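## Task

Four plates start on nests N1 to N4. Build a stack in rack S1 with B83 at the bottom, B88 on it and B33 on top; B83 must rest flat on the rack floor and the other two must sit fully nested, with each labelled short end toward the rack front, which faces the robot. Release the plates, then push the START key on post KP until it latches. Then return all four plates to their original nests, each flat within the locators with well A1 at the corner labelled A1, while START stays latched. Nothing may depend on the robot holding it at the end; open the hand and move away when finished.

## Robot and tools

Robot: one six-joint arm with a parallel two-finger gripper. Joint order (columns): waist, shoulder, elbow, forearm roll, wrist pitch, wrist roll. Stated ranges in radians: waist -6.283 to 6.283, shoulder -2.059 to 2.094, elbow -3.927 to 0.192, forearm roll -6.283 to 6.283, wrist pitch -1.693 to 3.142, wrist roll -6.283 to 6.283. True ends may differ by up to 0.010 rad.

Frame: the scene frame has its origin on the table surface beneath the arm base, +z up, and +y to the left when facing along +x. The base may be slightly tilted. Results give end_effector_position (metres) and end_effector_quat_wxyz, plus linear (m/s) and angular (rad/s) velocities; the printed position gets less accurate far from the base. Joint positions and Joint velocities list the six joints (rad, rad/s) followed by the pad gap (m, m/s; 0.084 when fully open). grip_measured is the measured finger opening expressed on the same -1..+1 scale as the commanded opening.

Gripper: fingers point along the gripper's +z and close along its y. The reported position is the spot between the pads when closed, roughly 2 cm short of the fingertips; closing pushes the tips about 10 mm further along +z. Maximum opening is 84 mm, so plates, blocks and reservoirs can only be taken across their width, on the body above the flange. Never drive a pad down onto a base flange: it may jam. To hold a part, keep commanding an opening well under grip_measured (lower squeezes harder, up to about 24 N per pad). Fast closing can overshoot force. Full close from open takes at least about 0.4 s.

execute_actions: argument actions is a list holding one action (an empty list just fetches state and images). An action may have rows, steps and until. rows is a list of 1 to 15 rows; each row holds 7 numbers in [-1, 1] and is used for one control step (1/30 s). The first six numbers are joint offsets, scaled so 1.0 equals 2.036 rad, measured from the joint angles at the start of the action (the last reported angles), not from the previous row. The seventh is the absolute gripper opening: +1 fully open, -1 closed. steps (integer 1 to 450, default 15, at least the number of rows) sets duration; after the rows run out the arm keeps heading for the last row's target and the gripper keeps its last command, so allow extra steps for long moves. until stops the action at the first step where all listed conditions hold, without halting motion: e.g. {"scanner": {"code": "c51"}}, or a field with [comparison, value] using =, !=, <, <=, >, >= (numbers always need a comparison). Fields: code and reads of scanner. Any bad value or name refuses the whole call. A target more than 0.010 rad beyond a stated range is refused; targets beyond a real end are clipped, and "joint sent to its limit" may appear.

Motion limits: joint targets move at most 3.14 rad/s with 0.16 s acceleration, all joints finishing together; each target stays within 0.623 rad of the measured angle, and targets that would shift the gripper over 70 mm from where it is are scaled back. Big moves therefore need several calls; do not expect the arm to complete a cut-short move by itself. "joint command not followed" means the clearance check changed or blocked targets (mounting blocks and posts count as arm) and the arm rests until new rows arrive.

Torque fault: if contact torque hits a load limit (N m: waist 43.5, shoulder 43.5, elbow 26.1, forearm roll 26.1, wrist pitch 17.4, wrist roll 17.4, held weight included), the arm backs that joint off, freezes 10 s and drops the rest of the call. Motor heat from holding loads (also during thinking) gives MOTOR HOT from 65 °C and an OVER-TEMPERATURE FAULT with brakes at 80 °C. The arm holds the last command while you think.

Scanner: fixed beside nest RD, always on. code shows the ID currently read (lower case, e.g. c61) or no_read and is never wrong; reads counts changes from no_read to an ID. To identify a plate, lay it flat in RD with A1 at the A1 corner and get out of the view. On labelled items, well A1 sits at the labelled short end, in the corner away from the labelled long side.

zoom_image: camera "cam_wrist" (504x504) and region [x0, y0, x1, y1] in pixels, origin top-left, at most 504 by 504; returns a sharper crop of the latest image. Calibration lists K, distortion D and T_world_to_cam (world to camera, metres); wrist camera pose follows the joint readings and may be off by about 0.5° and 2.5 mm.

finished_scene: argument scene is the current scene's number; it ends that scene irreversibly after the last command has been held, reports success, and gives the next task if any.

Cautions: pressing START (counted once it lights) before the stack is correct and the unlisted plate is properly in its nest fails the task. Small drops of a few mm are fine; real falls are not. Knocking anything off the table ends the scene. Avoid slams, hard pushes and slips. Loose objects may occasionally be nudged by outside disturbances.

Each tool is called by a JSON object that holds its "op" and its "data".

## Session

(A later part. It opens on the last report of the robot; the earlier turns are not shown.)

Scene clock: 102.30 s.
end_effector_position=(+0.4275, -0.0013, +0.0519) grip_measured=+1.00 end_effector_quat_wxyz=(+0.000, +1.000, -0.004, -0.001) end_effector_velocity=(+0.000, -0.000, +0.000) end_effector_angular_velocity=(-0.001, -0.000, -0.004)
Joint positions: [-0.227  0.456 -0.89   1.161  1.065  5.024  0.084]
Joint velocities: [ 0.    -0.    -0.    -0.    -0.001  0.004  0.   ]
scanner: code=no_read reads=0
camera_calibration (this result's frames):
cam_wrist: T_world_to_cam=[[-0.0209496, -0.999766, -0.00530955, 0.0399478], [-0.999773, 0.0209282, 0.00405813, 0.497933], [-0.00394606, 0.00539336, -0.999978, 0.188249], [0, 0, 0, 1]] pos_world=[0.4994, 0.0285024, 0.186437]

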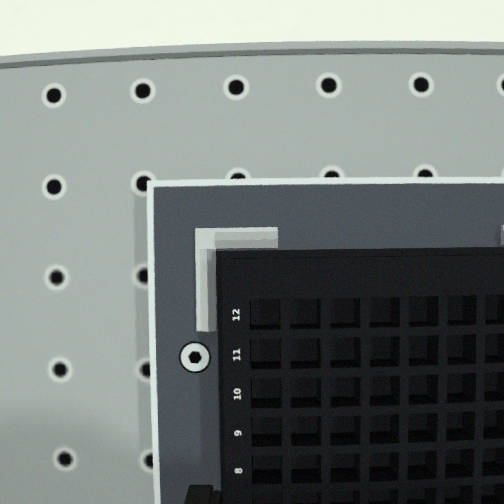

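{"op": "execute_actions", "data": {"actions": [{"rows":[[-0.1518,-0.1041,-0.0756,-0.1631,0.1685,0.03,1]],"steps":32}]}}

{"op": "execute_actions", "data": {"actions": [{"rows":[[0.0241,-0.2515,0.1419,0.0064,0.0619,-0.0327,1]],"steps":28}]}}

{"op": "execute_actions", "data": {"actions": [{"rows":[[0.027,-0.0015,0.0196,0.0157,-0.029,0,1]],"steps":18}]}}

Scene clock: 105.63 s.
end_effector_position=(+0.4431, +0.0315, +0.2302) grip_measured=+1.00 end_effector_quat_wxyz=(+0.003, +0.997, +0.074, -0.001) end_effector_velocity=(+0.001, +0.000, +0.001) end_effector_angular_velocity=(-0.001, -0.002, +0.002)
Joint positions: [-0.535  0.244 -1.044  0.829  1.409  5.085  0.084]
Joint velocities: [-0.001 -0.001 -0.003  0.     0.001 -0.    -0.   ]
scanner: code=no_read reads=0
camera_calibration (this result's frames):
cam_wrist: T_world_to_cam=[[0.13538, -0.990794, 0.000360825, 0.00316491], [-0.990782, -0.135377, 0.00491539, 0.512862], [-0.00482129, -0.00102295, -0.999988, 0.367014], [0, 0, 0, 1]] pos_world=[0.509476, 0.072941, 0.364487]

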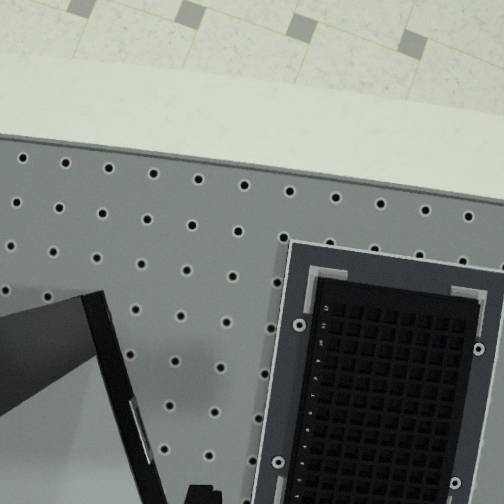

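Scene clock: 106.57 s.
end_effector_position=(+0.3842, +0.1713, +0.2359) grip_measured=+1.00 end_effector_quat_wxyz=(+0.000, +0.979, +0.202, -0.002) end_effector_velocity=(-0.000, +0.001, +0.000) end_effector_angular_velocity=(-0.001, -0.000, +0.003)
Joint positions: [-0.486 -0.267 -0.755  0.842  1.534  5.018  0.084]
Joint velocities: [ 0.001 -0.003  0.001 -0.    -0.    -0.     0.   ]
scanner: code=no_read reads=0
camera_calibration (this result's frames):
cam_wrist: T_world_to_cam=[[0.38393, -0.923344, -0.00581176, 0.0440129], [-0.923332, -0.383961, 0.00563385, 0.489908], [-0.00743347, 0.00320318, -0.999967, 0.372808], [0, 0, 0, 1]] pos_world=[0.438221, 0.22755, 0.370292]

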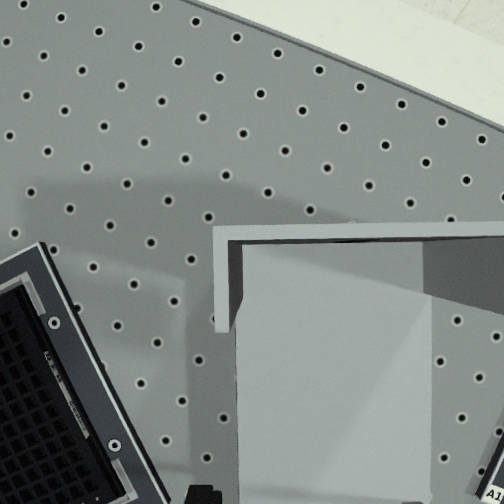

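Scene clock: 107.17 s.
end_effector_position=(+0.3861, +0.1719, +0.2145) grip_measured=+1.00 end_effector_quat_wxyz=(-0.000, +0.979, +0.203, -0.000) end_effector_velocity=(-0.001, +0.000, -0.001) end_effector_angular_velocity=(+0.002, +0.002, -0.001)
Joint positions: [-0.432 -0.27  -0.715  0.874  1.475  5.018  0.084]
Joint velocities: [ 0.001  0.     0.002  0.     0.001 -0.    -0.   ]
scanner: code=no_read reads=0
camera_calibration (this result's frames):
cam_wrist: T_world_to_cam=[[0.386027, -0.922464, -0.00658668, 0.0429951], [-0.922471, -0.386053, 0.00314636, 0.492579], [-0.00544521, 0.00486144, -0.999973, 0.35039], [0, 0, 0, 1]] pos_world=[0.4397, 0.228119, 0.349114]

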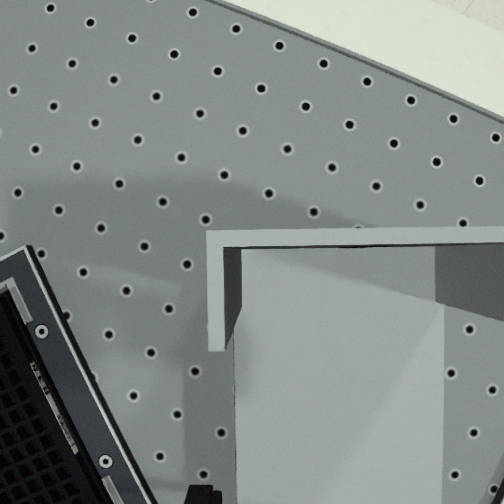

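{"op": "execute_actions", "data": {"actions": [{"rows":[[-0.0003,0.0033,-0.0018,0,-0.0009,-0.002,1]],"steps":12}]}}

Scene clock: 110.37 s.
end_effector_position=(+0.3871, +0.1704, +0.2146) grip_measured=+1.00 end_effector_quat_wxyz=(-0.000, +0.979, +0.204, -0.000) end_effector_velocity=(+0.000, -0.000, +0.000) end_effector_angular_velocity=(-0.001, -0.001, -0.000)
Joint positions: [-0.432 -0.263 -0.719  0.874  1.474  5.014  0.084]
Joint velocities: [ 0.     0.    -0.     0.    -0.002  0.    -0.   ]
scanner: code=no_read reads=0
camera_calibration (this result's frames):
cam_wrist: T_world_to_cam=[[0.387343, -0.921914, -0.00634171, 0.0405446], [-0.921921, -0.387366, 0.00297682, 0.493039], [-0.00520094, 0.00469351, -0.999975, 0.350438], [0, 0, 0, 1]] pos_world=[0.440661, 0.22672, 0.349219]

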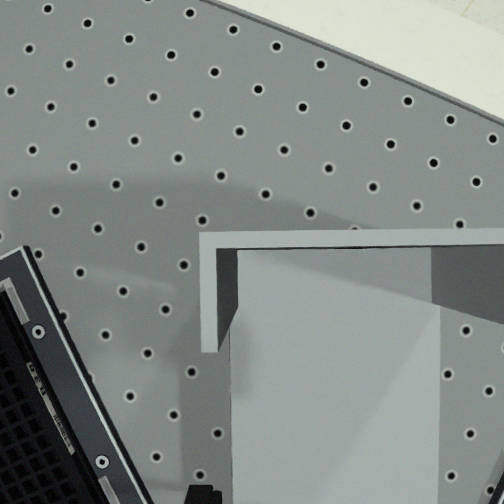

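{"op": "execute_actions", "data": {"actions": []}}

Scene clock: 117.30 s.
end_effector_position=(+0.3871, +0.1704, +0.2146) grip_measured=+1.00 end_effector_quat_wxyz=(-0.000, +0.979, +0.204, -0.000) end_effector_velocity=(-0.000, -0.000, -0.000) end_effector_angular_velocity=(+0.001, +0.001, -0.001)
Joint positions: [-0.432 -0.263 -0.719  0.874  1.474  5.014  0.084]
Joint velocities: [-0.     0.     0.001 -0.     0.     0.    -0.   ]
scanner: code=no_read reads=0
camera_calibration (this result's frames):
cam_wrist: T_world_to_cam=[[0.387304, -0.92193, -0.00636226, 0.0405532], [-0.921937, -0.387327, 0.00298682, 0.493026], [-0.00521791, 0.0047088, -0.999975, 0.350434], [0, 0, 0, 1]] pos_world=[0.440662, 0.2267, 0.349211]

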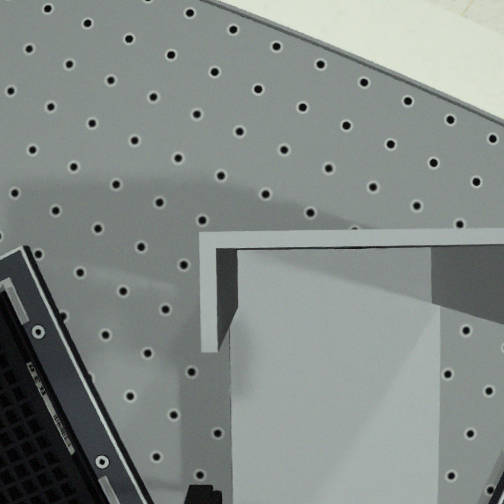

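{"op": "execute_actions", "data": {"actions": [{"rows":[[-0.027,-0.0025,-0.0177,-0.0157,0.0295,-0.98,1]],"steps":30}]}}

Scene clock: 119.23 s.
end_effector_position=(+0.3844, +0.1713, +0.2364) grip_measured=+1.00 end_effector_quat_wxyz=(-0.000, +0.360, +0.933, -0.001) end_effector_velocity=(+0.000, +0.000, +0.000) end_effector_angular_velocity=(+0.000, -0.000, +0.009)
Joint positions: [-0.487 -0.268 -0.755  0.842  1.534  3.021  0.084]
Joint velocities: [ 0.    -0.    -0.     0.     0.    -0.009  0.   ]
scanner: code=no_read reads=0
camera_calibration (this result's frames):
cam_wrist: T_world_to_cam=[[0.680977, 0.732261, -0.00802291, -0.353256], [0.732299, -0.680976, 0.00324939, -0.0948541], [-0.003084, -0.00808792, -0.999963, 0.373551], [0, 0, 0, 1]] pos_world=[0.311172, 0.197103, 0.371011]

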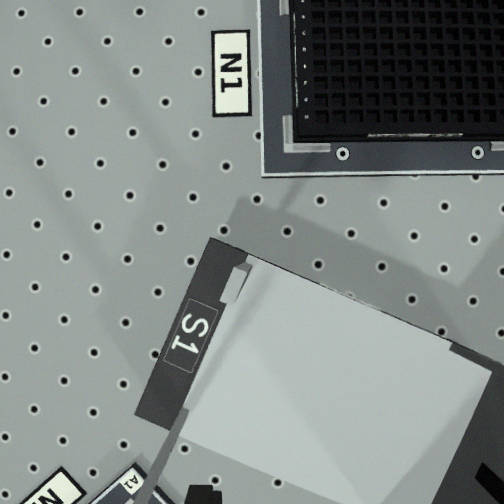

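To R231: Δ[-.049,.512,-.289,-.013,-.126,-.988].

{"op": "execute_actions", "data": {"actions": [{"rows":[[-0.0241,0.2515,-0.142,-0.0064,-0.0619,-0.4853,1]],"steps":25}]}}

{"op": "execute_actions", "data": {"actions": [{"rows":[[0.1518,0.1041,0.0756,0.1631,-0.168,-0.0737,1]],"steps":30}]}}

Scene clock: 121.37 s.
end_effector_position=(+0.4435, +0.0318, +0.2311) grip_measured=+1.00 end_effector_quat_wxyz=(+0.000, -0.030, +1.000, -0.004) end_effector_velocity=(-0.002, -0.003, -0.003) end_effector_angular_velocity=(+0.004, +0.004, -0.006)
Joint positions: [-0.536  0.242 -1.044  0.829  1.408  2.033  0.084]
Joint velocities: [-0.001  0.01   0.001 -0.    -0.001 -0.003 -0.   ]
scanner: code=no_read reads=0
camera_calibration (this result's frames):
cam_wrist: T_world_to_cam=[[-0.0473483, 0.998786, -0.0135633, 0.0243351], [0.998873, 0.0473871, 0.00255671, -0.374322], [0.00319633, -0.0134269, -0.999905, 0.364728], [0, 0, 0, 1]] pos_world=[0.373886, -0.00167034, 0.36598]

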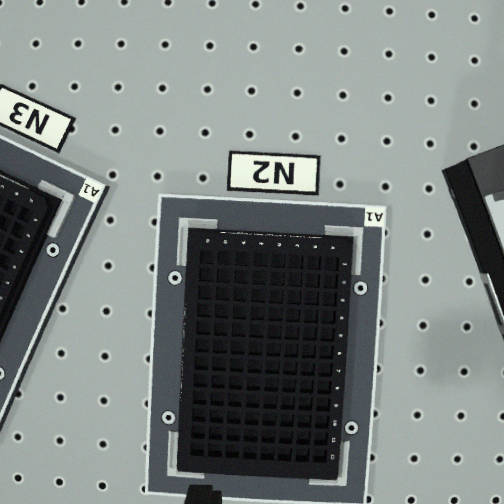

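Scene clock: 122.37 s.
end_effector_position=(+0.4282, -0.0008, +0.0528) grip_measured=+1.00 end_effector_quat_wxyz=(+0.000, +0.004, +1.000, -0.000) end_effector_velocity=(-0.001, -0.000, -0.001) end_effector_angular_velocity=(+0.000, +0.002, -0.002)
Joint positions: [-0.227  0.454 -0.89   1.161  1.066  1.883  0.084]
Joint velocities: [ 0.001  0.002  0.001  0.001 -0.001 -0.    -0.   ]
scanner: code=no_read reads=0
camera_calibration (this result's frames):
cam_wrist: T_world_to_cam=[[0.0201922, 0.999778, -0.0060656, 0.024446], [0.999792, -0.0201749, 0.00289526, -0.357542], [0.00277225, -0.0061228, -0.999977, 0.186208], [0, 0, 0, 1]] pos_world=[0.356458, -0.0305138, 0.187387]

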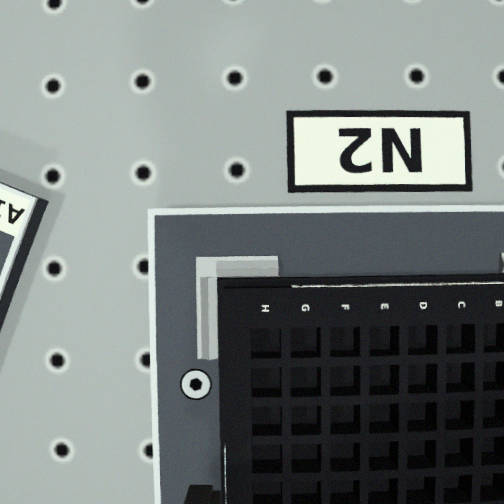

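Descend to G2' then grip.

{"op": "execute_actions", "data": {"actions": [{"rows":[[0.0128,0.0088,0,0.0147,-0.0088,-0.0059,1],[0.0128,0.0088,0,0.0147,-0.0088,-0.0059,1],[0.0128,0.0088,0,0.0147,-0.0088,-0.0059,1],[0.0128,0.0088,0,0.0147,-0.0088,-0.0059,1],[0.0128,0.0088,0,0.0147,-0.0088,-0.0059,1],[0.0128,0.0088,0,0.0147,-0.0088,-0.0059,1],[0.0128,0.0088,0,0.0147,-0.0088,-0.0059,1],[0.0128,0.0088,0,0.0147,-0.0088,-0.0059,1],[0.0128,0.0088,0,0.0147,-0.0088,-0.0059,1],[0.0128,0.0088,0,0.0147,-0.0088,-0.0059,1],[0.0128,0.0088,0,0.0147,-0.0088,-0.0059,1],[0.0128,0.0088,0,0.0147,-0.0088,-0.0059,1],[0.0128,0.0088,0,0.0147,-0.0088,-0.0059,1],[0.0128,0.0088,0,0.0147,-0.0088,-0.0059,1],[0.0128,0.0088,0,0.0147,-0.0088,-0.0059,0]],"steps":27}]}}

{"op": "execute_actions", "data": {"actions": [{"rows":[[-0.0255,-0.0157,0,-0.0295,0.0177,0.0118,0]],"steps":12}]}}

Scene clock: 127.07 s.
end_effector_position=(+0.4277, -0.0012, +0.0408) grip_measured=+0.94 end_effector_quat_wxyz=(+0.000, +0.005, +1.000, -0.001) end_effector_velocity=(+0.000, +0.000, -0.000) end_effector_angular_velocity=(+0.001, +0.000, +0.000)
Joint positions: [-0.202  0.472 -0.89   1.191  1.048  1.871  0.082]
Joint velocities: [ 0.  0. -0.  0.  0. -0.  0.]
scanner: code=no_read reads=0
camera_calibration (this result's frames):
cam_wrist: T_world_to_cam=[[0.0219081, 0.999732, -0.00746916, 0.024139], [0.999756, -0.0218863, 0.00298156, -0.357003], [0.00281729, -0.00753266, -0.999968, 0.17418], [0, 0, 0, 1]] pos_world=[0.355896, -0.030634, 0.175419]

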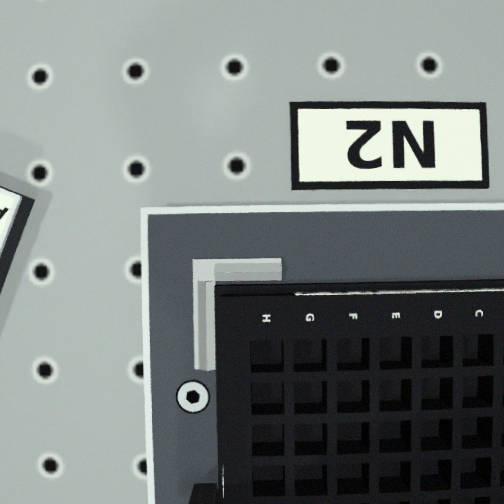

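Scene clock: 127.47 s.
end_effector_position=(+0.4266, -0.0014, +0.0635) grip_measured=+0.94 end_effector_quat_wxyz=(-0.002, +0.005, +1.000, +0.001) end_effector_velocity=(+0.004, +0.000, +0.002) end_effector_angular_velocity=(-0.003, -0.005, +0.007)
Joint positions: [-0.253  0.44  -0.889  1.131  1.084  1.895  0.082]
Joint velocities: [-0.    -0.001 -0.007  0.    -0.001 -0.     0.   ]
scanner: code=no_read reads=0
camera_calibration (this result's frames):
cam_wrist: T_world_to_cam=[[0.022534, 0.999738, -0.00413515, 0.0240711], [0.999746, -0.0225369, -0.000637389, -0.355741], [-0.000730415, -0.00411974, -0.999991, 0.198456], [0, 0, 0, 1]] pos_world=[0.355253, -0.0312645, 0.198327]

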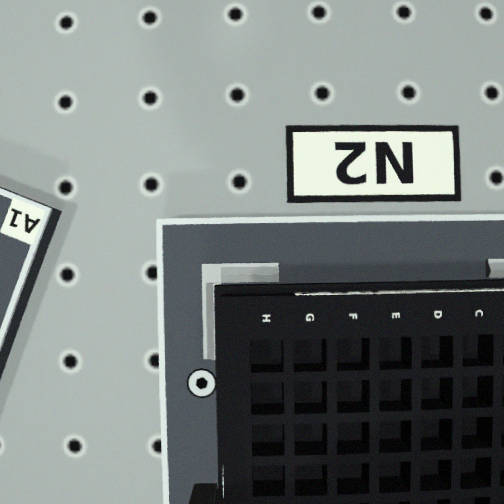

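{"op": "execute_actions", "data": {"actions": [{"rows":[[-0.139,-0.0963,-0.0761,-0.1483,0.1591,0.0678,0]],"steps":25}]}}

{"op": "execute_actions", "data": {"actions": [{"rows":[[0.0241,-0.2515,0.142,0.0064,0.0619,-0.0766,0]],"steps":30}]}}

Scene clock: 129.57 s.
end_effector_position=(+0.4431, +0.0314, +0.2301) grip_measured=+0.94 end_effector_quat_wxyz=(-0.001, -0.029, +1.000, -0.003) end_effector_velocity=(+0.001, -0.000, +0.002) end_effector_angular_velocity=(-0.004, -0.004, +0.001)
Joint positions: [-0.535  0.245 -1.044  0.83   1.408  2.033  0.082]
Joint velocities: [-0.003 -0.002 -0.002 -0.001 -0.001  0.    -0.   ]
scanner: code=no_read reads=0
camera_calibration (this result's frames):
cam_wrist: T_world_to_cam=[[-0.046018, 0.99887, -0.0118408, 0.0237397], [0.998939, 0.0460328, 0.000979353, -0.373598], [0.00152331, -0.0117832, -0.999929, 0.364423], [0, 0, 0, 1]] pos_world=[0.373739, -0.00222105, 0.365045]

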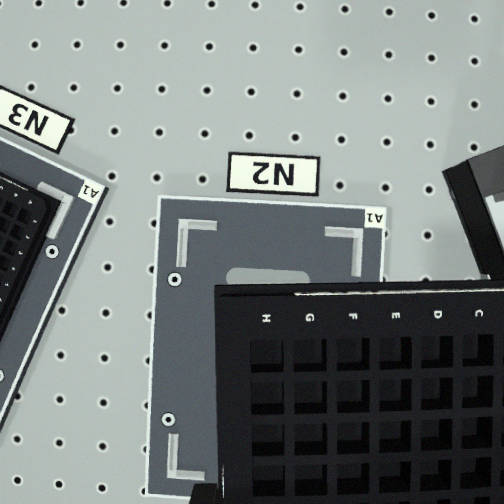

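Scene clock: 130.57 s.
end_effector_position=(+0.3842, +0.1712, +0.2358) grip_measured=+0.94 end_effector_quat_wxyz=(-0.001, -0.202, +0.979, -0.000) end_effector_velocity=(+0.001, +0.001, +0.001) end_effector_angular_velocity=(-0.002, -0.002, +0.003)
Joint positions: [-0.486 -0.267 -0.755  0.843  1.534  1.877  0.082]
Joint velocities: [ 0.    -0.003 -0.001  0.001 -0.001 -0.     0.   ]
scanner: code=no_read reads=0
camera_calibration (this result's frames):
cam_wrist: T_world_to_cam=[[-0.383598, 0.923484, -0.00541356, 0.0225532], [0.923498, 0.383602, -0.00030553, -0.349691], [0.0017945, -0.00511661, -0.999985, 0.370587], [0, 0, 0, 1]] pos_world=[0.330925, 0.115211, 0.370597]

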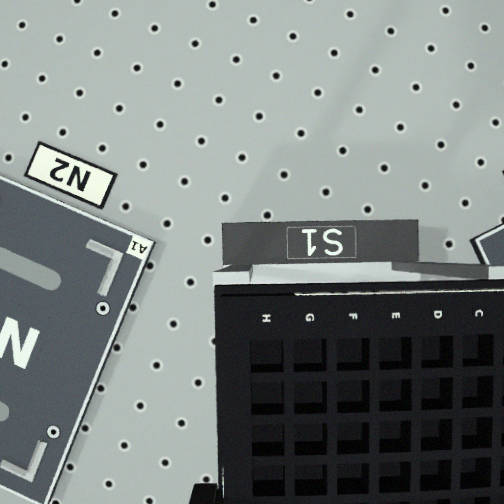

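To S215 (q6 1.873).

{"op": "execute_actions", "data": {"actions": [{"rows":[[0.0265,0.002,0.0177,0.0152,-0.0295,-0.002,0]],"steps":15}]}}

Scene clock: 132.10 s.
end_effector_position=(+0.3869, +0.1702, +0.2146) grip_measured=+0.94 end_effector_quat_wxyz=(-0.001, -0.204, +0.979, +0.000) end_effector_velocity=(-0.001, -0.001, -0.002) end_effector_angular_velocity=(+0.003, +0.003, -0.004)
Joint positions: [-0.433 -0.263 -0.719  0.873  1.474  1.873  0.082]
Joint velocities: [0.001 0.001 0.004 0.001 0.    0.    0.   ]
scanner: code=no_read reads=0
camera_calibration (this result's frames):
cam_wrist: T_world_to_cam=[[-0.386787, 0.922157, -0.004664, 0.0256873], [0.922164, 0.386797, 0.00142913, -0.352232], [0.0031219, -0.0037482, -0.999988, 0.348665], [0, 0, 0, 1]] pos_world=[0.333662, 0.113861, 0.349284]

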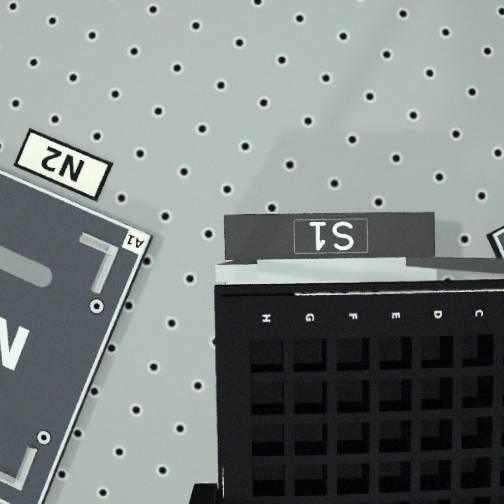

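{"op": "execute_actions", "data": {"actions": [{"rows":[[0.0055,0,0.0038,0.0033,-0.006,0,0],[0.0055,0,0.0038,0.0033,-0.006,0,0],[0.0055,0,0.0038,0.0033,-0.006,0,0],[0.011,0.0001,0.0077,0.0066,-0.012,-0.0001,0],[0.011,0.0001,0.0077,0.0066,-0.012,-0.0001,0],[0.011,0.0001,0.0077,0.0066,-0.012,-0.0001,0],[0.0165,0.0001,0.0115,0.0099,-0.018,-0.0002,0],[0.0165,0.0001,0.0115,0.0099,-0.018,-0.0002,0],[0.0165,0.0001,0.0115,0.0099,-0.018,-0.0002,0],[0.022,0.0002,0.0154,0.0132,-0.024,-0.0003,0]],"steps":20}]}}

Scene clock: 135.73 s.
end_effector_position=(+0.3877, +0.1702, +0.1972) grip_measured=+0.94 end_effector_quat_wxyz=(+0.000, -0.203, +0.979, +0.000) end_effector_velocity=(-0.001, -0.000, -0.001) end_effector_angular_velocity=(+0.002, +0.001, -0.002)
Joint positions: [-0.388 -0.263 -0.688  0.9    1.425  1.872  0.082]
Joint velocities: [ 0.     0.     0.003  0.001  0.001  0.    -0.   ]
scanner: code=no_read reads=0
camera_calibration (this result's frames):
cam_wrist: T_world_to_cam=[[-0.386116, 0.922438, -0.00477882, 0.0256685], [0.92244, 0.386131, 0.00282528, -0.353099], [0.0044514, -0.00331729, -0.999985, 0.330676], [0, 0, 0, 1]] pos_world=[0.334152, 0.113762, 0.331791]

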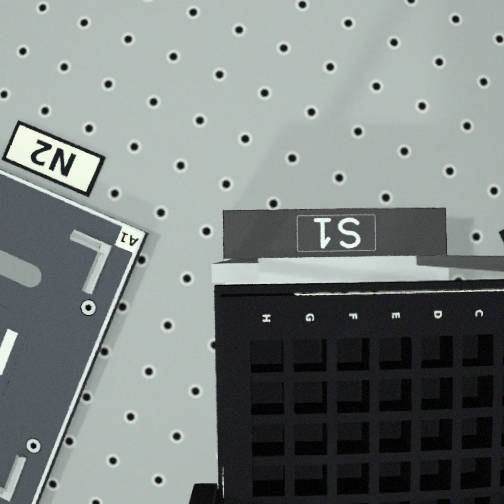

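{"op": "execute_actions", "data": {"actions": [{"rows":[[0.011,0.0002,0.0078,0.0065,-0.012,-0.0001,0],[0.011,0.0002,0.0078,0.0065,-0.012,-0.0001,0],[0.022,0.0004,0.0156,0.0131,-0.0239,-0.0002,0],[0.022,0.0004,0.0156,0.0131,-0.0239,-0.0002,0],[0.022,0.0004,0.0156,0.0131,-0.0239,-0.0002,0],[0.0354,0.0019,0.0231,0.0213,-0.0377,-0.0011,0],[0.0354,0.0019,0.0231,0.0213,-0.0377,-0.0011,0],[0.0354,0.0019,0.0231,0.0213,-0.0377,-0.0011,0],[0.0489,0.0039,0.0301,0.03,-0.0516,-0.0024,0],[0.0489,0.0039,0.0301,0.03,-0.0516,-0.0024,0],[0.0489,0.0039,0.0301,0.03,-0.0516,-0.0024,0],[0.0625,0.0066,0.0364,0.0391,-0.0653,-0.004,0],[0.0625,0.0066,0.0364,0.0391,-0.0653,-0.004,0],[0.0625,0.0066,0.0364,0.0391,-0.0653,-0.004,0],[0.0763,0.01,0.0421,0.0488,-0.079,-0.0061,0]],"steps":25}]}}

Scene clock: 140.97 s.
end_effector_position=(+0.3868, +0.1698, +0.1398) grip_measured=+0.94 end_effector_quat_wxyz=(-0.000, -0.202, +0.979, -0.000) end_effector_velocity=(+0.000, +0.000, -0.000) end_effector_angular_velocity=(+0.000, -0.000, +0.001)
Joint positions: [-0.233 -0.242 -0.602  0.999  1.264  1.86   0.082]
Joint velocities: [ 0. -0. -0.  0. -0. -0.  0.]
scanner: code=no_read reads=0
camera_calibration (this result's frames):
cam_wrist: T_world_to_cam=[[-0.383277, 0.923615, -0.00577115, 0.0242402], [0.923625, 0.383293, 0.00182854, -0.351848], [0.00390091, -0.00462954, -0.999982, 0.273696], [0, 0, 0, 1]] pos_world=[0.333199, 0.113739, 0.274474]

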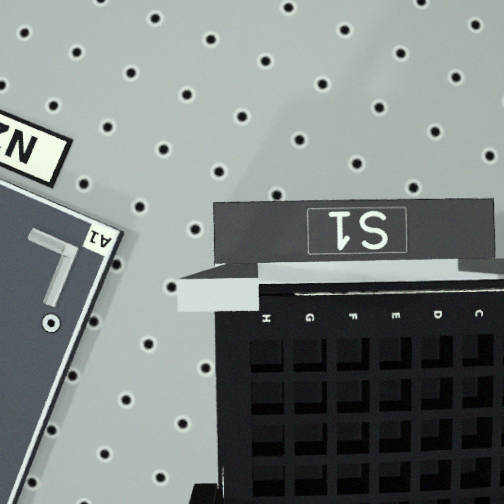

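{"op": "execute_actions", "data": {"actions": [{"rows":[[0.0141,0.004,0.0049,0.0102,-0.0135,-0.0027,0],[0.0141,0.004,0.0049,0.0102,-0.0135,-0.0027,0],[0.0141,0.004,0.0049,0.0102,-0.0135,-0.0027,0],[0.0283,0.0088,0.0092,0.021,-0.027,-0.0058,0],[0.0283,0.0088,0.0092,0.021,-0.027,-0.0058,0],[0.0283,0.0088,0.0092,0.021,-0.027,-0.0058,0],[0.0427,0.0141,0.0129,0.0322,-0.0405,-0.0094,0],[0.0427,0.0141,0.0129,0.0322,-0.0405,-0.0094,0],[0.0427,0.0141,0.0129,0.0322,-0.0405,-0.0094,0],[0.0572,0.0201,0.016,0.0439,-0.054,-0.0133,0]],"steps":20}]}}

Scene clock: 144.20 s.
end_effector_position=(+0.3875, +0.1705, +0.0998) grip_measured=+0.94 end_effector_quat_wxyz=(+0.000, -0.204, +0.979, -0.000) end_effector_velocity=(+0.001, +0.001, +0.000) end_effector_angular_velocity=(+0.001, -0.002, +0.002)
Joint positions: [-0.117 -0.202 -0.569  1.088  1.155  1.833  0.082]
Joint velocities: [ 0.    -0.001 -0.002  0.002  0.    -0.    -0.   ]
scanner: code=no_read reads=0
camera_calibration (this result's frames):
cam_wrist: T_world_to_cam=[[-0.387025, 0.92205, -0.00598124, 0.0253221], [0.922058, 0.387044, 0.0025357, -0.352759], [0.00465304, -0.00453367, -0.999979, 0.233404], [0, 0, 0, 1]] pos_world=[0.333979, 0.114244, 0.234445]

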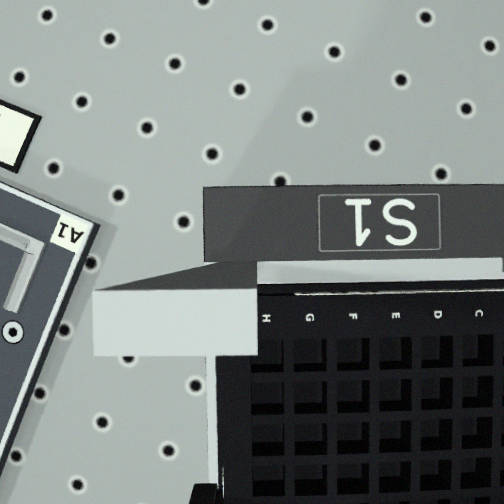

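{"op": "execute_actions", "data": {"actions": [{"rows":[[0.011,0.0049,0.0019,0.009,-0.0101,-0.003,0],[0.011,0.0049,0.0019,0.009,-0.0101,-0.003,0],[0.011,0.0049,0.0019,0.009,-0.0101,-0.003,0],[0.022,0.0101,0.0035,0.0184,-0.0202,-0.0062,0]],"steps":14}]}}

{"op": "execute_actions", "data": {"actions": [{"rows":[[0.0073,0.0037,0.0009,0.0064,-0.0067,-0.0023,0],[0.0073,0.0037,0.0009,0.0064,-0.0067,-0.0023,0],[0.0073,0.0037,0.0009,0.0064,-0.0067,-0.0023,0],[0.0073,0.0037,0.0009,0.0064,-0.0067,-0.0023,0]],"steps":12}]}}

Scene clock: 147.83 s.
end_effector_position=(+0.3877, +0.1706, +0.0847) grip_measured=+0.94 end_effector_quat_wxyz=(+0.000, -0.204, +0.979, -0.001) end_effector_velocity=(-0.000, -0.000, -0.000) end_effector_angular_velocity=(+0.000, -0.000, -0.001)
Joint positions: [-0.072 -0.181 -0.562  1.126  1.114  1.821  0.082]
Joint velocities: [-0.001 -0.     0.001  0.    -0.     0.     0.   ]
scanner: code=no_read reads=0
camera_calibration (this result's frames):
cam_wrist: T_world_to_cam=[[-0.387643, 0.921781, -0.00729666, 0.0256292], [0.921794, 0.38767, 0.00271992, -0.353033], [0.00533587, -0.00567166, -0.99997, 0.218268], [0, 0, 0, 1]] pos_world=[0.334194, 0.114474, 0.219409]

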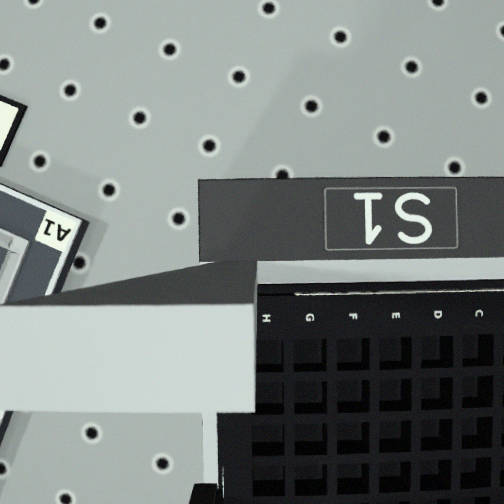

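Scene clock: 148.23 s.
end_effector_position=(+0.3878, +0.1706, +0.0797) grip_measured=+0.94 end_effector_quat_wxyz=(+0.000, -0.204, +0.979, -0.001) end_effector_velocity=(+0.000, +0.000, +0.000) end_effector_angular_velocity=(+0.001, -0.001, -0.001)
Joint positions: [-0.057 -0.174 -0.561  1.139  1.1    1.816  0.082]
Joint velocities: [-0.    -0.    -0.     0.001  0.     0.     0.   ]
scanner: code=no_read reads=0
camera_calibration (this result's frames):
cam_wrist: T_world_to_cam=[[-0.387654, 0.921771, -0.00787991, 0.0257139], [0.921788, 0.387685, 0.00279961, -0.353042], [0.00563553, -0.00617832, -0.999965, 0.213211], [0, 0, 0, 1]] pos_world=[0.334196, 0.114484, 0.214395]

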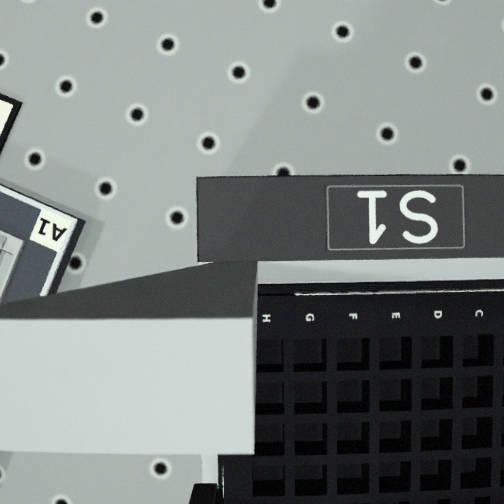

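{"op": "execute_actions", "data": {"actions": [{"rows":[[0.0058,0.0031,0.0008,0.0051,-0.0054,-0.0019,0]],"steps":12}]}}

{"op": "execute_actions", "data": {"actions": [{"rows":[[0.0044,0.0024,0.0005,0.0039,-0.004,-0.0015,0]],"steps":12}]}}

{"op": "execute_actions", "data": {"actions": [{"rows":[[0.0044,0.0024,0.0005,0.0039,-0.004,-0.0015,0]],"steps":12}]}}

Scene clock: 150.47 s.
end_effector_position=(+0.3879, +0.1704, +0.0765) grip_measured=+0.94 end_effector_quat_wxyz=(+0.001, -0.204, +0.979, -0.002) end_effector_velocity=(+0.001, +0.000, -0.001) end_effector_angular_velocity=(-0.000, -0.000, +0.001)
Joint positions: [-0.048 -0.169 -0.559  1.148  1.09   1.812  0.082]
Joint velocities: [ 0.002  0.001 -0.001  0.001 -0.002 -0.     0.   ]
scanner: code=no_read reads=0
camera_calibration (this result's frames):
cam_wrist: T_world_to_cam=[[-0.387857, 0.921672, -0.00939445, 0.0261641], [0.921693, 0.387904, 0.00367206, -0.353176], [0.00702857, -0.00723456, -0.999949, 0.209601], [0, 0, 0, 1]] pos_world=[0.334195, 0.1144, 0.211133]

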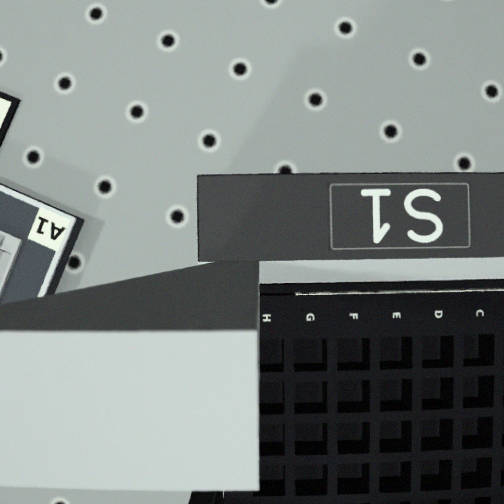

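Scene clock: 150.87 s.
end_effector_position=(+0.3888, +0.1700, +0.0740) grip_measured=+1.00 end_effector_quat_wxyz=(+0.002, -0.205, +0.979, -0.003) end_effector_velocity=(-0.000, +0.000, -0.003) end_effector_angular_velocity=(+0.002, +0.004, +0.000)
Joint positions: [-0.04  -0.164 -0.559  1.156  1.08   1.808  0.084]
Joint velocities: [ 0.006  0.007 -0.002  0.003 -0.001 -0.002  0.001]
scanner: code=no_read reads=0
camera_calibration (this result's frames):
cam_wrist: T_world_to_cam=[[-0.389102, 0.921121, -0.0116728, 0.0275191], [0.921147, 0.389179, 0.00518993, -0.353917], [0.00932335, -0.00873295, -0.999918, 0.206478], [0, 0, 0, 1]] pos_world=[0.334793, 0.114192, 0.208619]

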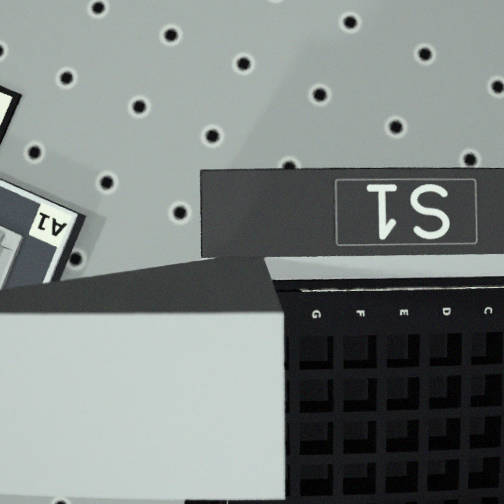

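Scene clock: 151.27 s.
end_effector_position=(+0.3893, +0.1697, +0.0727) grip_measured=+1.00 end_effector_quat_wxyz=(+0.003, -0.206, +0.979, -0.003) end_effector_velocity=(-0.000, -0.001, -0.001) end_effector_angular_velocity=(-0.001, -0.000, -0.003)
Joint positions: [-0.036 -0.161 -0.559  1.162  1.075  1.803  0.084]
Joint velocities: [ 0.     0.003  0.     0.001 -0.003 -0.001  0.   ]
scanner: code=no_read reads=0
camera_calibration (this result's frames):
cam_wrist: T_world_to_cam=[[-0.390952, 0.920321, -0.0129186, 0.0289605], [0.920337, 0.39106, 0.00721132, -0.354457], [0.0116887, -0.0090702, -0.999891, 0.204269], [0, 0, 0, 1]] pos_world=[0.335155, 0.113814, 0.207176]

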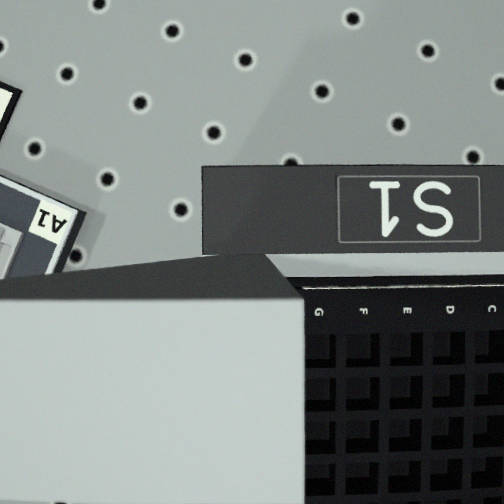

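{"op": "execute_actions", "data": {"actions": [{"rows":[[0,0,0,0,0,0,1],[0,0,0,0,0,0,1],[0,0,0,0,0,0,1],[0,0,0,0,0,0,1],[0,0,0,0,0,0,1],[-0.0103,-0.0064,-0.001,-0.0113,0.0123,0.0064,1]],"steps":18}]}}

Scene clock: 153.10 s.
end_effector_position=(+0.3874, +0.1707, +0.0786) grip_measured=+1.00 end_effector_quat_wxyz=(-0.001, -0.204, +0.979, -0.001) end_effector_velocity=(+0.004, +0.003, +0.007) end_effector_angular_velocity=(+0.001, -0.011, +0.014)
Joint positions: [-0.054 -0.172 -0.561  1.14   1.099  1.816  0.084]
Joint velocities: [-0.014 -0.015 -0.006 -0.007  0.011 -0.002 -0.   ]
scanner: code=no_read reads=0
camera_calibration (this result's frames):
cam_wrist: T_world_to_cam=[[-0.387133, 0.921998, -0.00688375, 0.0251897], [0.922016, 0.38715, 0.00117767, -0.352642], [0.00375085, -0.00589101, -0.999976, 0.212762], [0, 0, 0, 1]] pos_world=[0.334095, 0.114554, 0.213346]

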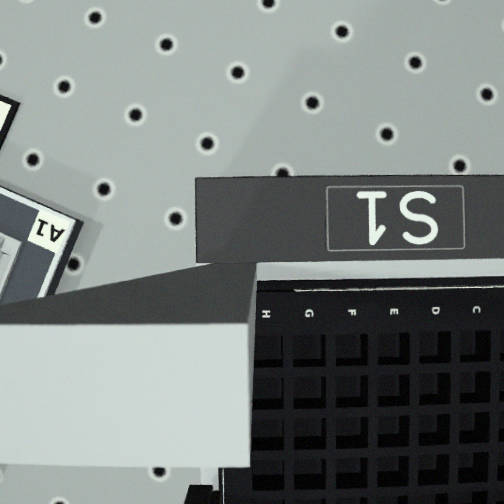

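{"op": "execute_actions", "data": {"actions": [{"rows":[[-0.0309,-0.0147,-0.0039,-0.0255,0.0275,0.0083,1]],"steps":12}]}}

Scene clock: 154.27 s.
end_effector_position=(+0.3868, +0.1701, +0.0995) grip_measured=+1.00 end_effector_quat_wxyz=(-0.000, -0.203, +0.979, -0.000) end_effector_velocity=(+0.001, +0.001, +0.000) end_effector_angular_velocity=(+0.001, -0.000, +0.002)
Joint positions: [-0.117 -0.201 -0.568  1.088  1.155  1.833  0.084]
Joint velocities: [ 0.001  0.    -0.003  0.     0.001  0.    -0.   ]
scanner: code=no_read reads=0
camera_calibration (this result's frames):
cam_wrist: T_world_to_cam=[[-0.385972, 0.922495, -0.00541983, 0.0248867], [0.922504, 0.385985, 0.00162422, -0.351905], [0.00359031, -0.00437291, -0.999984, 0.233495], [0, 0, 0, 1]] pos_world=[0.333401, 0.113893, 0.234198]

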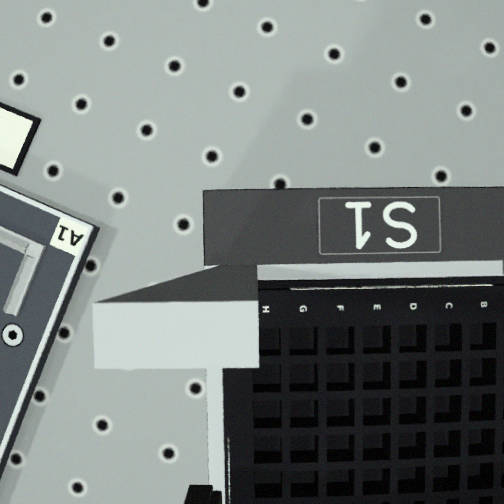

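{"op": "execute_actions", "data": {"actions": [{"rows":[[-0.057,-0.0201,-0.0167,-0.0437,0.0535,0.0133,1],[-0.057,-0.0201,-0.0167,-0.0437,0.0535,0.0133,1],[-0.057,-0.0201,-0.0167,-0.0437,0.0535,0.0133,1],[-0.057,-0.0201,-0.0167,-0.0437,0.0535,0.0133,1],[-0.111,-0.03,-0.0433,-0.0793,0.1086,0.019,1],[-0.111,-0.03,-0.0433,-0.0793,0.1086,0.019,1],[-0.111,-0.03,-0.0433,-0.0793,0.1086,0.019,1],[-0.1817,-0.0329,-0.0918,-0.1208,0.1861,0.0216,1]],"steps":20}]}}

{"op": "execute_actions", "data": {"actions": [{"rows":[[-0.0241,0.2515,-0.142,-0.0064,-0.0619,0.0766,1]],"steps":18}]}}

{"op": "execute_actions", "data": {"actions": [{"rows":[[-0.1287,0.309,-0.192,-0.0673,-0.0211,0.004,1]],"steps":28}]}}

Scene clock: 158.17 s.
end_effector_position=(+0.3838, +0.1712, +0.2352) grip_measured=+1.00 end_effector_quat_wxyz=(-0.002, -0.202, +0.979, +0.000) end_effector_velocity=(+0.005, +0.002, +0.006) end_effector_angular_velocity=(-0.011, -0.010, +0.013)
Joint positions: [-0.485 -0.268 -0.753  0.843  1.534  1.877  0.084]
Joint velocities: [-0.002 -0.004 -0.015 -0.002 -0.001  0.     0.   ]
scanner: code=no_read reads=0
camera_calibration (this result's frames):
cam_wrist: T_world_to_cam=[[-0.383447, 0.923551, -0.00465877, 0.0221264], [0.923562, 0.383447, -0.000807116, -0.349172], [0.00104098, -0.00461215, -0.999989, 0.370236], [0, 0, 0, 1]] pos_world=[0.330581, 0.115162, 0.370053]

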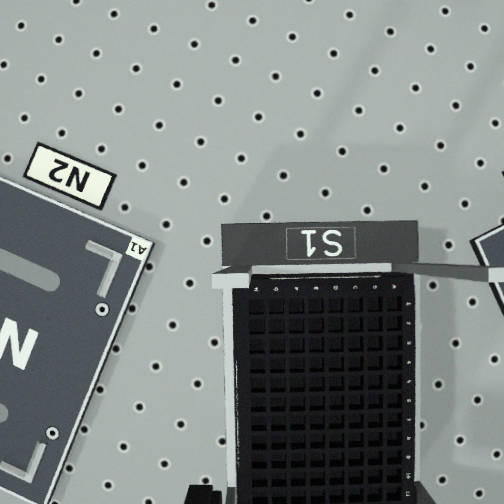

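Scene clock: 158.77 s.
end_effector_position=(+0.4435, +0.0327, +0.2305) grip_measured=+1.00 end_effector_quat_wxyz=(-0.000, -0.031, +1.000, -0.004) end_effector_velocity=(+0.004, +0.003, +0.005) end_effector_angular_velocity=(-0.009, -0.007, +0.011)
Joint positions: [-0.534  0.241 -1.043  0.83   1.408  2.033  0.084]
Joint velocities: [ 0.    -0.01  -0.007  0.    -0.001  0.001 -0.   ]
scanner: code=no_read reads=0
camera_calibration (this result's frames):
cam_wrist: T_world_to_cam=[[-0.049131, 0.998708, -0.0129457, 0.0241612], [0.99879, 0.0491548, 0.00153155, -0.374209], [0.00216591, -0.0128548, -0.999915, 0.364556], [0, 0, 0, 1]] pos_world=[0.374154, -0.0010495, 0.365411]

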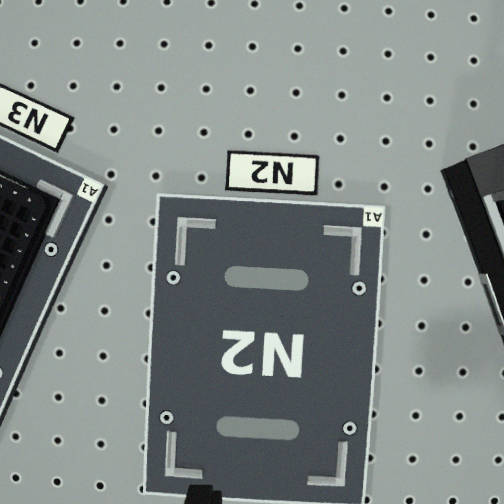

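Scene clock: 159.70 s.
end_effector_position=(+0.3818, -0.2019, +0.2373) grip_measured=+1.00 end_effector_quat_wxyz=(+0.003, +0.118, +0.993, +0.006) end_effector_velocity=(-0.004, -0.003, -0.003) end_effector_angular_velocity=(+0.005, +0.001, -0.010)
Joint positions: [-0.795  0.869 -1.433  0.693  1.365  2.041  0.084]
Joint velocities: [-0.005  0.011  0.001 -0.002 -0.002  0.     0.   ]
scanner: code=no_read reads=0
camera_calibration (this result's frames):
cam_wrist: T_world_to_cam=[[0.245895, 0.969272, 0.00692703, 0.132219], [0.969259, -0.245942, 0.00708422, -0.350658], [0.00857019, 0.00497211, -0.999951, 0.369661], [0, 0, 0, 1]] pos_world=[0.304198, -0.216236, 0.371211]

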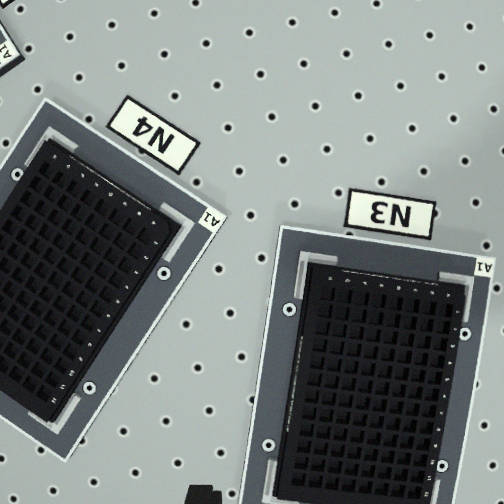

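{"op": "execute_actions", "data": {"actions": [{"rows":[[0.0214,0.2441,-0.058,0.0617,-0.1467,0.1675,1]],"steps":28}]}}

Scene clock: 170.97 s.
end_effector_position=(+0.2926, -0.3319, +0.0649) grip_measured=+1.00 end_effector_quat_wxyz=(+0.000, +0.406, +0.914, +0.000) end_effector_velocity=(-0.001, -0.001, -0.001) end_effector_angular_velocity=(-0.000, +0.000, -0.002)
Joint positions: [-0.752  1.365 -1.551  0.819  1.067  2.382  0.084]
Joint velocities: [ 0.001  0.005 -0.003  0.001 -0.001  0.001  0.   ]
scanner: code=no_read reads=0
camera_calibration (this result's frames):
cam_wrist: T_world_to_cam=[[0.751142, 0.660121, -0.00517875, 0.0316563], [0.660138, -0.751137, 0.00314643, -0.371932], [-0.00181293, -0.0057821, -0.999982, 0.198119], [0, 0, 0, 1]] pos_world=[0.222107, -0.299123, 0.19945]

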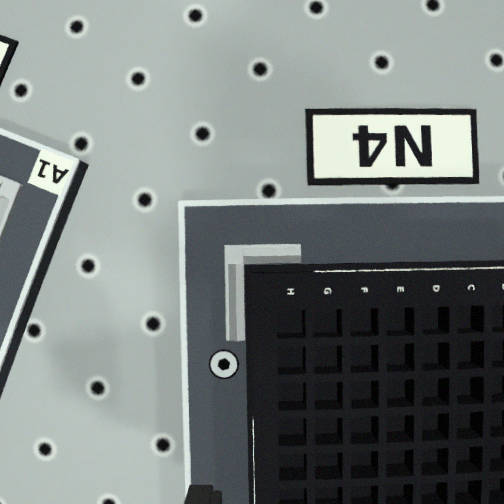

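{"op": "execute_actions", "data": {"actions": [{"rows":[[0.0153,-0.0031,0.0151,0.0187,-0.01,-0.0079,1]],"steps":15}]}}

Scene clock: 176.83 s.
end_effector_position=(+0.2944, -0.3246, +0.0517) grip_measured=+1.00 end_effector_quat_wxyz=(+0.000, +0.406, +0.914, -0.000) end_effector_velocity=(-0.003, +0.002, -0.003) end_effector_angular_velocity=(+0.006, +0.004, -0.005)
Joint positions: [-0.721  1.359 -1.521  0.857  1.046  2.366  0.084]
Joint velocities: [ 0.002  0.003  0.005  0.001  0.     0.    -0.   ]
scanner: code=no_read reads=0
camera_calibration (this result's frames):
cam_wrist: T_world_to_cam=[[0.751233, 0.660012, -0.00571087, 0.0254353], [0.660033, -0.751231, 0.00299531, -0.367578], [-0.00231324, -0.00601954, -0.999979, 0.185078], [0, 0, 0, 1]] pos_world=[0.223934, -0.29181, 0.186321]

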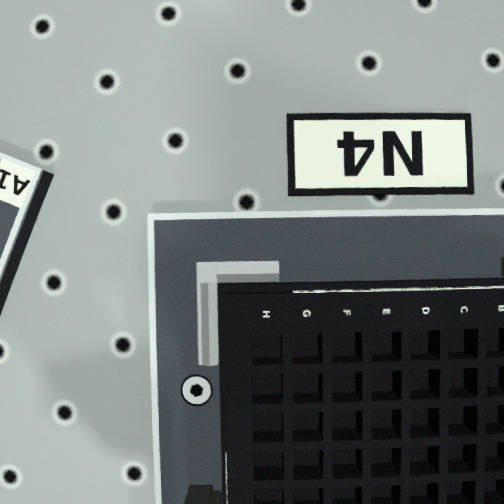

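{"op": "execute_actions", "data": {"actions": [{"rows":[[0.009,0.0076,-0.0005,0.0116,-0.0056,-0.0052,1]],"steps":14}]}}

Scene clock: 182.40 s.
end_effector_position=(+0.2941, -0.3246, +0.0406) grip_measured=+1.00 end_effector_quat_wxyz=(-0.000, +0.407, +0.914, -0.000) end_effector_velocity=(+0.001, -0.000, +0.001) end_effector_angular_velocity=(-0.001, -0.001, +0.001)
Joint positions: [-0.703  1.374 -1.521  0.88   1.035  2.355  0.084]
Joint velocities: [-0.    -0.    -0.001  0.    -0.     0.    -0.   ]
scanner: code=no_read reads=0
camera_calibration (this result's frames):
cam_wrist: T_world_to_cam=[[0.751474, 0.659739, -0.00555195, 0.0253588], [0.659758, -0.751474, 0.00257668, -0.367287], [-0.00247221, -0.00559925, -0.999981, 0.174145], [0, 0, 0, 1]] pos_world=[0.223695, -0.291762, 0.175229]

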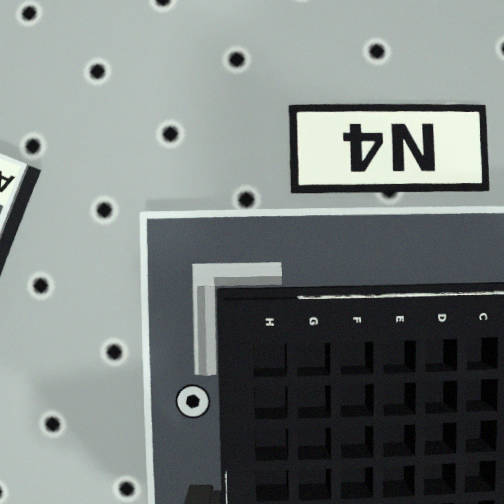

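{"op": "execute_actions", "data": {"actions": [{"rows":[[0,0,0,0,0,0,0],[0,0,0,0,0,0,0],[0,0,0,0,0,0,0],[0,0,0,0,0,0,0],[0,0,0,0,0,0,0],[0,0,0,0,0,0,0],[0,0,0,0,0,0,0],[0,0,0,0,0,0,0],[0,0,0,0,0,0,0],[0,0,0,0,0,0,0],[0,0,0,0,0,0,0],[0,0,0,0,0,0,0],[-0.018,-0.0152,0.001,-0.0232,0.0112,0.0104,0]],"steps":24}]}}

Scene clock: 185.10 s.
end_effector_position=(+0.2927, -0.3241, +0.0613) grip_measured=+0.94 end_effector_quat_wxyz=(-0.001, +0.407, +0.913, +0.000) end_effector_velocity=(+0.004, -0.002, +0.004) end_effector_angular_velocity=(-0.007, -0.004, +0.007)
Joint positions: [-0.739  1.345 -1.518  0.833  1.058  2.376  0.082]
Joint velocities: [-0.001 -0.002 -0.008 -0.    -0.    -0.001  0.   ]
scanner: code=no_read reads=0
camera_calibration (this result's frames):
cam_wrist: T_world_to_cam=[[0.752635, 0.658411, -0.00591881, 0.0254517], [0.658422, -0.752649, -0.000101658, -0.365856], [-0.00452172, -0.00382057, -0.999982, 0.195998], [0, 0, 0, 1]] pos_world=[0.222618, -0.29137, 0.196108]

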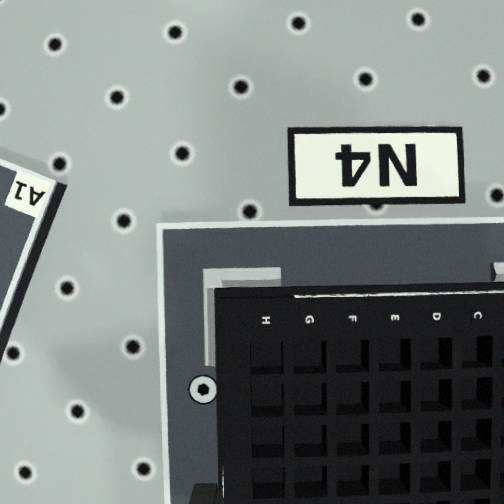

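{"op": "execute_actions", "data": {"actions": [{"rows":[[-0.029,-0.2318,0.0408,-0.0693,0.1508,-0.1645,0]],"steps":22}]}}

{"op": "execute_actions", "data": {"actions": [{"rows":[[0.1287,-0.309,0.192,0.0673,0.0211,-0.004,0]],"steps":24}]}}

{"op": "execute_actions", "data": {"actions": [{"rows":[[0.0241,-0.2515,0.142,0.0064,0.0619,-0.0766,0]],"steps":26}]}}

Scene clock: 187.37 s.
end_effector_position=(+0.3778, -0.2037, +0.2335) grip_measured=+0.94 end_effector_quat_wxyz=(+0.001, +0.122, +0.992, +0.009) end_effector_velocity=(+0.021, -0.001, +0.026) end_effector_angular_velocity=(-0.054, -0.025, +0.042)
Joint positions: [-0.797  0.878 -1.43   0.692  1.365  2.042  0.082]
Joint velocities: [-0.002 -0.027 -0.042  0.001 -0.003 -0.001  0.   ]
scanner: code=no_read reads=0
camera_calibration (this result's frames):
cam_wrist: T_world_to_cam=[[0.254486, 0.966983, 0.0134598, 0.129668], [0.967061, -0.254537, 0.00213656, -0.346988], [0.00549203, 0.0124727, -0.999907, 0.368543], [0, 0, 0, 1]] pos_world=[0.300536, -0.218304, 0.367505]

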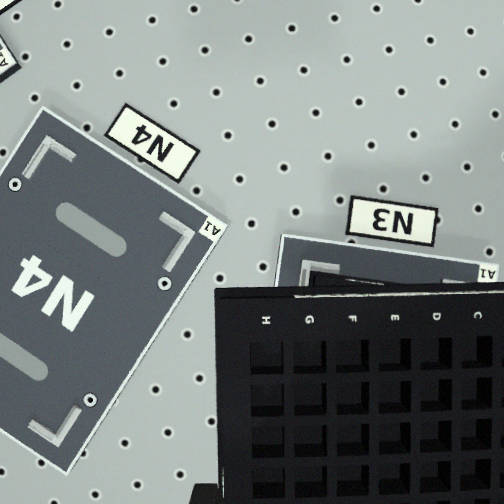

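Scene clock: 188.17 s.
end_effector_position=(+0.4400, +0.0288, +0.2274) grip_measured=+0.94 end_effector_quat_wxyz=(-0.003, -0.025, +1.000, -0.001) end_effector_velocity=(+0.009, +0.007, +0.007) end_effector_angular_velocity=(-0.015, -0.012, +0.026)
Joint positions: [-0.537  0.252 -1.039  0.828  1.408  2.033  0.082]
Joint velocities: [ 0.005 -0.017 -0.016  0.003  0.     0.    -0.   ]
scanner: code=no_read reads=0
camera_calibration (this result's frames):
cam_wrist: T_world_to_cam=[[-0.0364011, 0.999316, -0.00655378, 0.020778], [0.999332, 0.0363785, -0.00354721, -0.369211], [-0.00330637, -0.00667852, -0.999972, 0.363657], [0, 0, 0, 1]] pos_world=[0.370923, -0.00490376, 0.362473]

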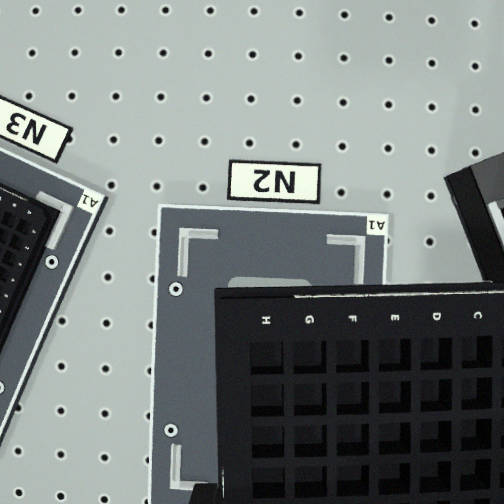

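Scene clock: 189.03 s.
end_effector_position=(+0.3822, +0.1683, +0.2336) grip_measured=+0.94 end_effector_quat_wxyz=(-0.003, -0.197, +0.980, +0.003) end_effector_velocity=(-0.000, +0.002, +0.000) end_effector_angular_velocity=(-0.001, -0.001, +0.005)
Joint positions: [-0.488 -0.259 -0.75   0.841  1.533  1.878  0.082]
Joint velocities: [ 0.001 -0.006  0.001 -0.     0.002 -0.001 -0.   ]
scanner: code=no_read reads=0
camera_calibration (this result's frames):
cam_wrist: T_world_to_cam=[[-0.37399, 0.927432, 0.000687251, 0.0187349], [0.927427, 0.37399, -0.00310749, -0.345934], [-0.00313901, -0.000524796, -0.999995, 0.369518], [0, 0, 0, 1]] pos_world=[0.328995, 0.112195, 0.368428]

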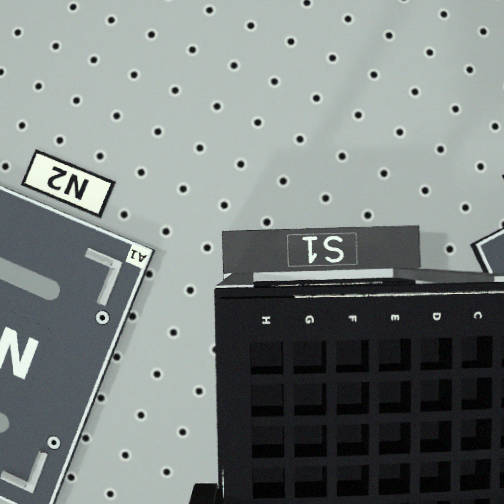

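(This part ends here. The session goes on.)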